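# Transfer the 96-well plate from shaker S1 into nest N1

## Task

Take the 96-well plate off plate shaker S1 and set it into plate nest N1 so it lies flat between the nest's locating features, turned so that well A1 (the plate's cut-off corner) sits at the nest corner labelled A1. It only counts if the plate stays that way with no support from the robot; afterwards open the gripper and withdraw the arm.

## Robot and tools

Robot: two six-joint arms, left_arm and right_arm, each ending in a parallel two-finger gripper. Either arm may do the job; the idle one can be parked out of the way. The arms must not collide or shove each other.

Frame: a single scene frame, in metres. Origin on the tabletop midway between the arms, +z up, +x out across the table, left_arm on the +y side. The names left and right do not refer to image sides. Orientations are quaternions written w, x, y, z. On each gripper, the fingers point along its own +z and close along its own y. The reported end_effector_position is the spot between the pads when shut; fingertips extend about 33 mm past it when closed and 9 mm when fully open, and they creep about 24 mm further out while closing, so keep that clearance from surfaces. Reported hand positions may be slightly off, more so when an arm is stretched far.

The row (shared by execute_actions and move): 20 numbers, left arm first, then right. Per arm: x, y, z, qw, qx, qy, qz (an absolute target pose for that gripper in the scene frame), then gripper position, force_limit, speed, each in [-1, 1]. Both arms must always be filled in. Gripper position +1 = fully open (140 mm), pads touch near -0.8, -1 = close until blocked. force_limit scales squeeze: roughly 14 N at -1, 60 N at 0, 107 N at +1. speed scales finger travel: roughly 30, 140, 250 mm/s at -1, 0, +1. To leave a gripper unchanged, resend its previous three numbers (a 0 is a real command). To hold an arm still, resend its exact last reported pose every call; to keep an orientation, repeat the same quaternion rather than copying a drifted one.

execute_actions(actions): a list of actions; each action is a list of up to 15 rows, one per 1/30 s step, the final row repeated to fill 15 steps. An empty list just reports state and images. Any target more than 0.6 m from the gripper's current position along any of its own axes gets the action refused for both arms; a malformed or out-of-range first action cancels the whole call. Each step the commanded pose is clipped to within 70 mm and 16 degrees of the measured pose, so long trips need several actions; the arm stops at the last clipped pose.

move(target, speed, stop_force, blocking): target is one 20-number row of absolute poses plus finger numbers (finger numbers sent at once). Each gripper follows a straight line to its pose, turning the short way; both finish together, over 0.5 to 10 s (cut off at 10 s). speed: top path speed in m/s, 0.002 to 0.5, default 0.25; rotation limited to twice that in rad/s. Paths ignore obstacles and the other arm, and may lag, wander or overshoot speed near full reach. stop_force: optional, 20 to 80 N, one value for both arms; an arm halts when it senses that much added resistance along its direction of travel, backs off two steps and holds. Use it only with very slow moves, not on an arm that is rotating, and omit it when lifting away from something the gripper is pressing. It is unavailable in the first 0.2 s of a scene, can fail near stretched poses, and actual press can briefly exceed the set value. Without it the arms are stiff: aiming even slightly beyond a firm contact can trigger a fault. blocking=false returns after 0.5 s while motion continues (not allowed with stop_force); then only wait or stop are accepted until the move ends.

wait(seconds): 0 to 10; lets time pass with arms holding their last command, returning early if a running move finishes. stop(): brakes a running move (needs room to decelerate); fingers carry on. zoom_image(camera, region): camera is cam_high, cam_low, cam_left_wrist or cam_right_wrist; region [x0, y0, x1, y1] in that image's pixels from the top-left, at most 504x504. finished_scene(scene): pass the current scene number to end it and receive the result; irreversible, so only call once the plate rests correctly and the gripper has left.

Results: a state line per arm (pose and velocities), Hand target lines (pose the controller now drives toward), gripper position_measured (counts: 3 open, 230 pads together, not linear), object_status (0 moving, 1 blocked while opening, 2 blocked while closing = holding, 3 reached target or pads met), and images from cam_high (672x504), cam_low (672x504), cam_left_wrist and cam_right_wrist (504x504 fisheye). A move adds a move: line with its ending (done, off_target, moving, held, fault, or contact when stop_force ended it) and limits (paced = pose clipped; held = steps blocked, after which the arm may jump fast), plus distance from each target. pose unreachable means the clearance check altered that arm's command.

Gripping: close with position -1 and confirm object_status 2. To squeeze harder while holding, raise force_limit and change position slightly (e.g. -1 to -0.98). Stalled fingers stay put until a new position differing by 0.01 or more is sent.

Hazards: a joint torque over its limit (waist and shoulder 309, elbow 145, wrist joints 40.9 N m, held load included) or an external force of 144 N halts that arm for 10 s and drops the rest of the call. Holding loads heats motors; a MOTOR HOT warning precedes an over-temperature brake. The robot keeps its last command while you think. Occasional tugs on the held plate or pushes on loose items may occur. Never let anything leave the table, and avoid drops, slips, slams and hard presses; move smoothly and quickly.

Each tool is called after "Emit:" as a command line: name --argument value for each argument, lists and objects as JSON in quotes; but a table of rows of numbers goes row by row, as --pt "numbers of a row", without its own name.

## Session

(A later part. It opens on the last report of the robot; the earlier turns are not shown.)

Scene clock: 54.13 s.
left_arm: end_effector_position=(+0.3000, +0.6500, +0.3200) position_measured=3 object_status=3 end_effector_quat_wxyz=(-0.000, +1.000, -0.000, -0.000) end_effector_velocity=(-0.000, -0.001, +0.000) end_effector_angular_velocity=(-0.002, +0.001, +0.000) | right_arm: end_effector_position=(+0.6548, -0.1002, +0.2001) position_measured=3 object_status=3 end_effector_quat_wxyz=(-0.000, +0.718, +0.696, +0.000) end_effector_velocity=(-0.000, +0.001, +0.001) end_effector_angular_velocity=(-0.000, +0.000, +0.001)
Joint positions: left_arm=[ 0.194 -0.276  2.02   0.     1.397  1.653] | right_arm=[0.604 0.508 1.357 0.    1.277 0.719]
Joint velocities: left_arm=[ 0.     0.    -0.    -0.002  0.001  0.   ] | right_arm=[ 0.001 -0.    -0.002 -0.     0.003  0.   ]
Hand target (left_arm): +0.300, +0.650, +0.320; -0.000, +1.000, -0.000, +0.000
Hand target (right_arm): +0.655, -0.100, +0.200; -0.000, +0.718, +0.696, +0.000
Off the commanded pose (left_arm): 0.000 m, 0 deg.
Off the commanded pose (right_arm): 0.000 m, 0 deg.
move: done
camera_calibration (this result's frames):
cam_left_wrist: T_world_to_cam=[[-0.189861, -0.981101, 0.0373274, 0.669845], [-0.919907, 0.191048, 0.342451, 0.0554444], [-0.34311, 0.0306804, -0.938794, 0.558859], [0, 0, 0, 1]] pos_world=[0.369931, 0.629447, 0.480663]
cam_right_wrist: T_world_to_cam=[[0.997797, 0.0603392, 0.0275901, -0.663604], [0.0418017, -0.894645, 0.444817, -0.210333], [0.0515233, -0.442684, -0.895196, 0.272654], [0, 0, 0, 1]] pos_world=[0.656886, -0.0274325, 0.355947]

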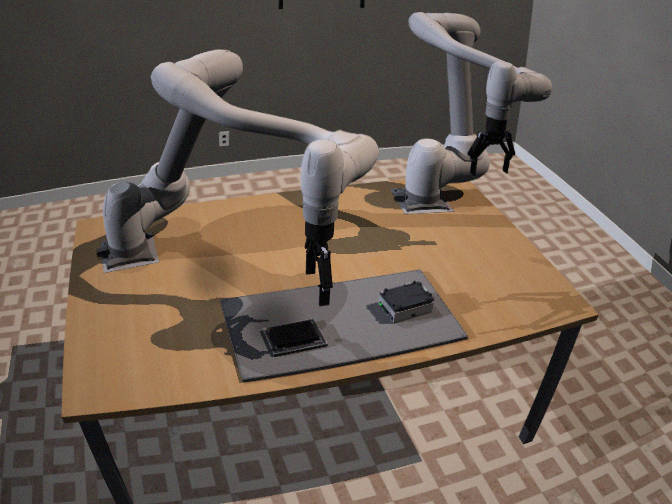

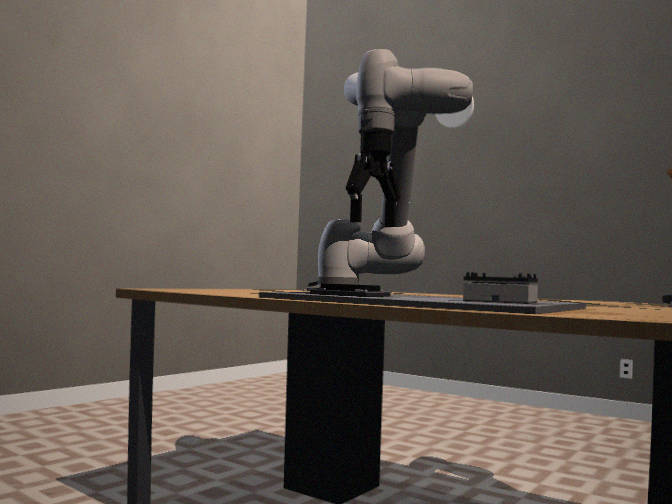

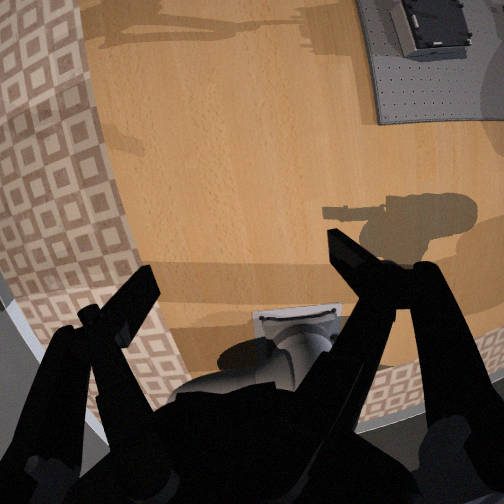

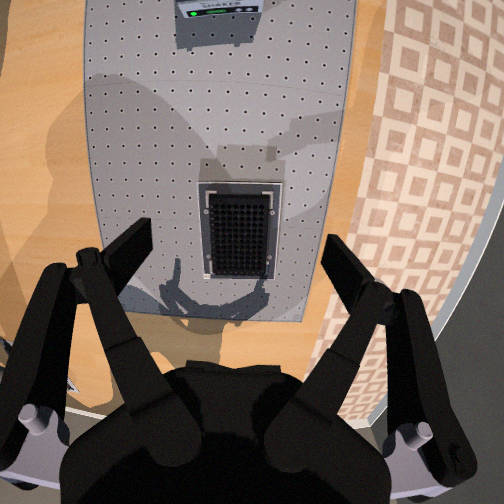

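Emit:
move --target '[0.3,0.65,0.32,0,1,0,0,1,0,0,0.655,-0.3,0.17,0,0.7175,0.6966,0,1,0,0]'

Emit:
zoom_image --camera "cam_right_wrist" --region '[170, 100, 330, 260]'

Scene clock: 61.20 s.
left_arm: end_effector_position=(+0.3000, +0.6500, +0.3200) position_measured=3 object_status=3 end_effector_quat_wxyz=(-0.000, +1.000, -0.000, -0.000) end_effector_velocity=(+0.000, -0.000, +0.000) end_effector_angular_velocity=(-0.000, -0.002, -0.000) | right_arm: end_effector_position=(+0.6549, -0.3001, +0.1698) position_measured=3 object_status=3 end_effector_quat_wxyz=(+0.000, +0.717, +0.697, -0.000) end_effector_velocity=(-0.001, +0.000, +0.000) end_effector_angular_velocity=(+0.001, +0.000, +0.001)
Joint positions: left_arm=[ 0.194 -0.276  2.02   0.     1.397  1.653] | right_arm=[ 0.389  0.347  1.654 -0.001  1.141  0.504]
Joint velocities: left_arm=[-0.    -0.001 -0.    -0.    -0.001  0.   ] | right_arm=[ 0.    -0.001  0.001  0.001 -0.    -0.001]
Hand target (left_arm): +0.300, +0.650, +0.320; +0.000, +1.000, -0.000, +0.000
Hand target (right_arm): +0.655, -0.300, +0.170; +0.000, +0.717, +0.697, -0.000
Off the commanded pose (left_arm): 0.000 m, 0 deg.
Off the commanded pose (right_arm): 0.000 m, 0 deg.
move: done
camera_calibration (this result's frames):
cam_left_wrist: T_world_to_cam=[[-0.189861, -0.981101, 0.0373272, 0.669845], [-0.919907, 0.191048, 0.342451, 0.0554446], [-0.34311, 0.0306805, -0.938794, 0.558859], [0, 0, 0, 1]] pos_world=[0.369931, 0.629447, 0.480663]
cam_right_wrist: T_world_to_cam=[[0.997753, 0.0609976, 0.0277048, -0.650646], [0.0422918, -0.894198, 0.445669, -0.376003], [0.0519583, -0.443496, -0.894769, 0.156482], [0, 0, 0, 1]] pos_world=[0.656956, -0.227135, 0.325614]

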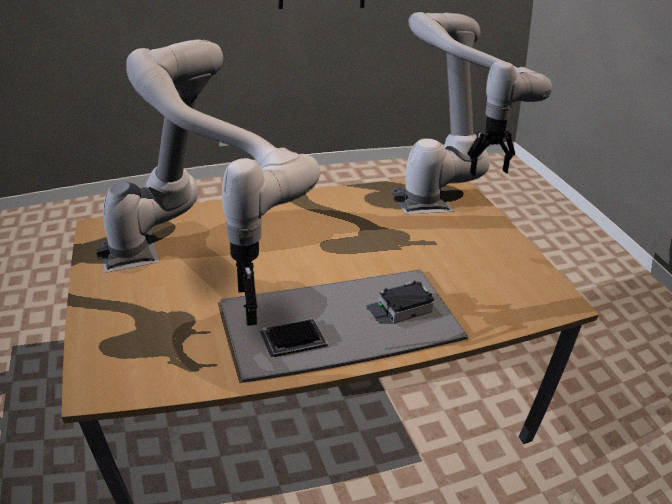

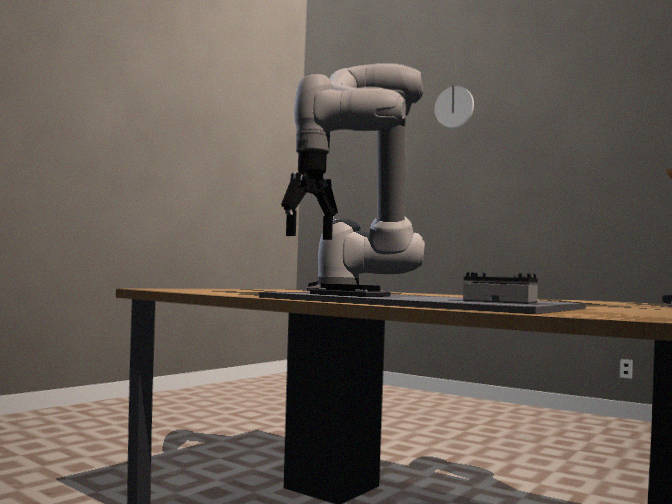

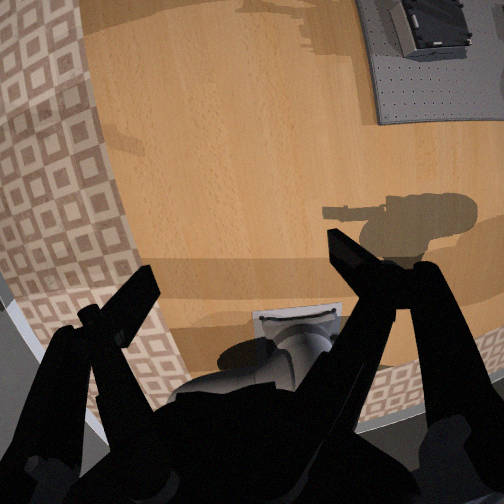

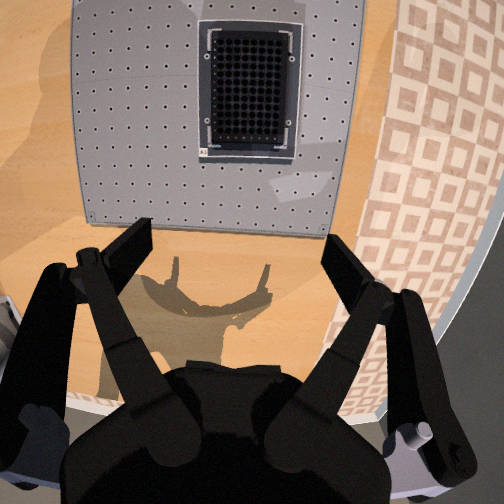

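Region (170, 100, 330, 260) of cam_right_wrist's 504x504 image, scaled by 3.150, with more detail than that image has.

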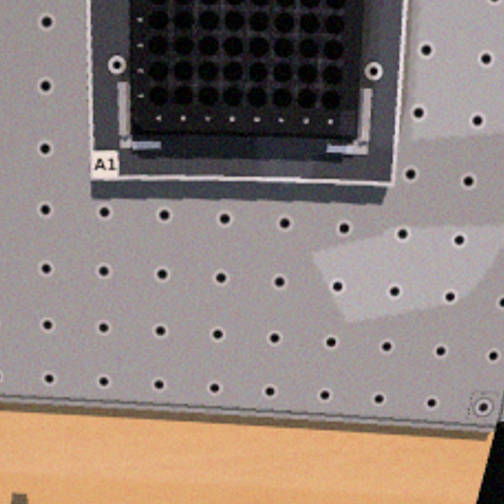

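Inside all locators.

Emit:
finished_scene --scene 2

The scene is finished: the task was done.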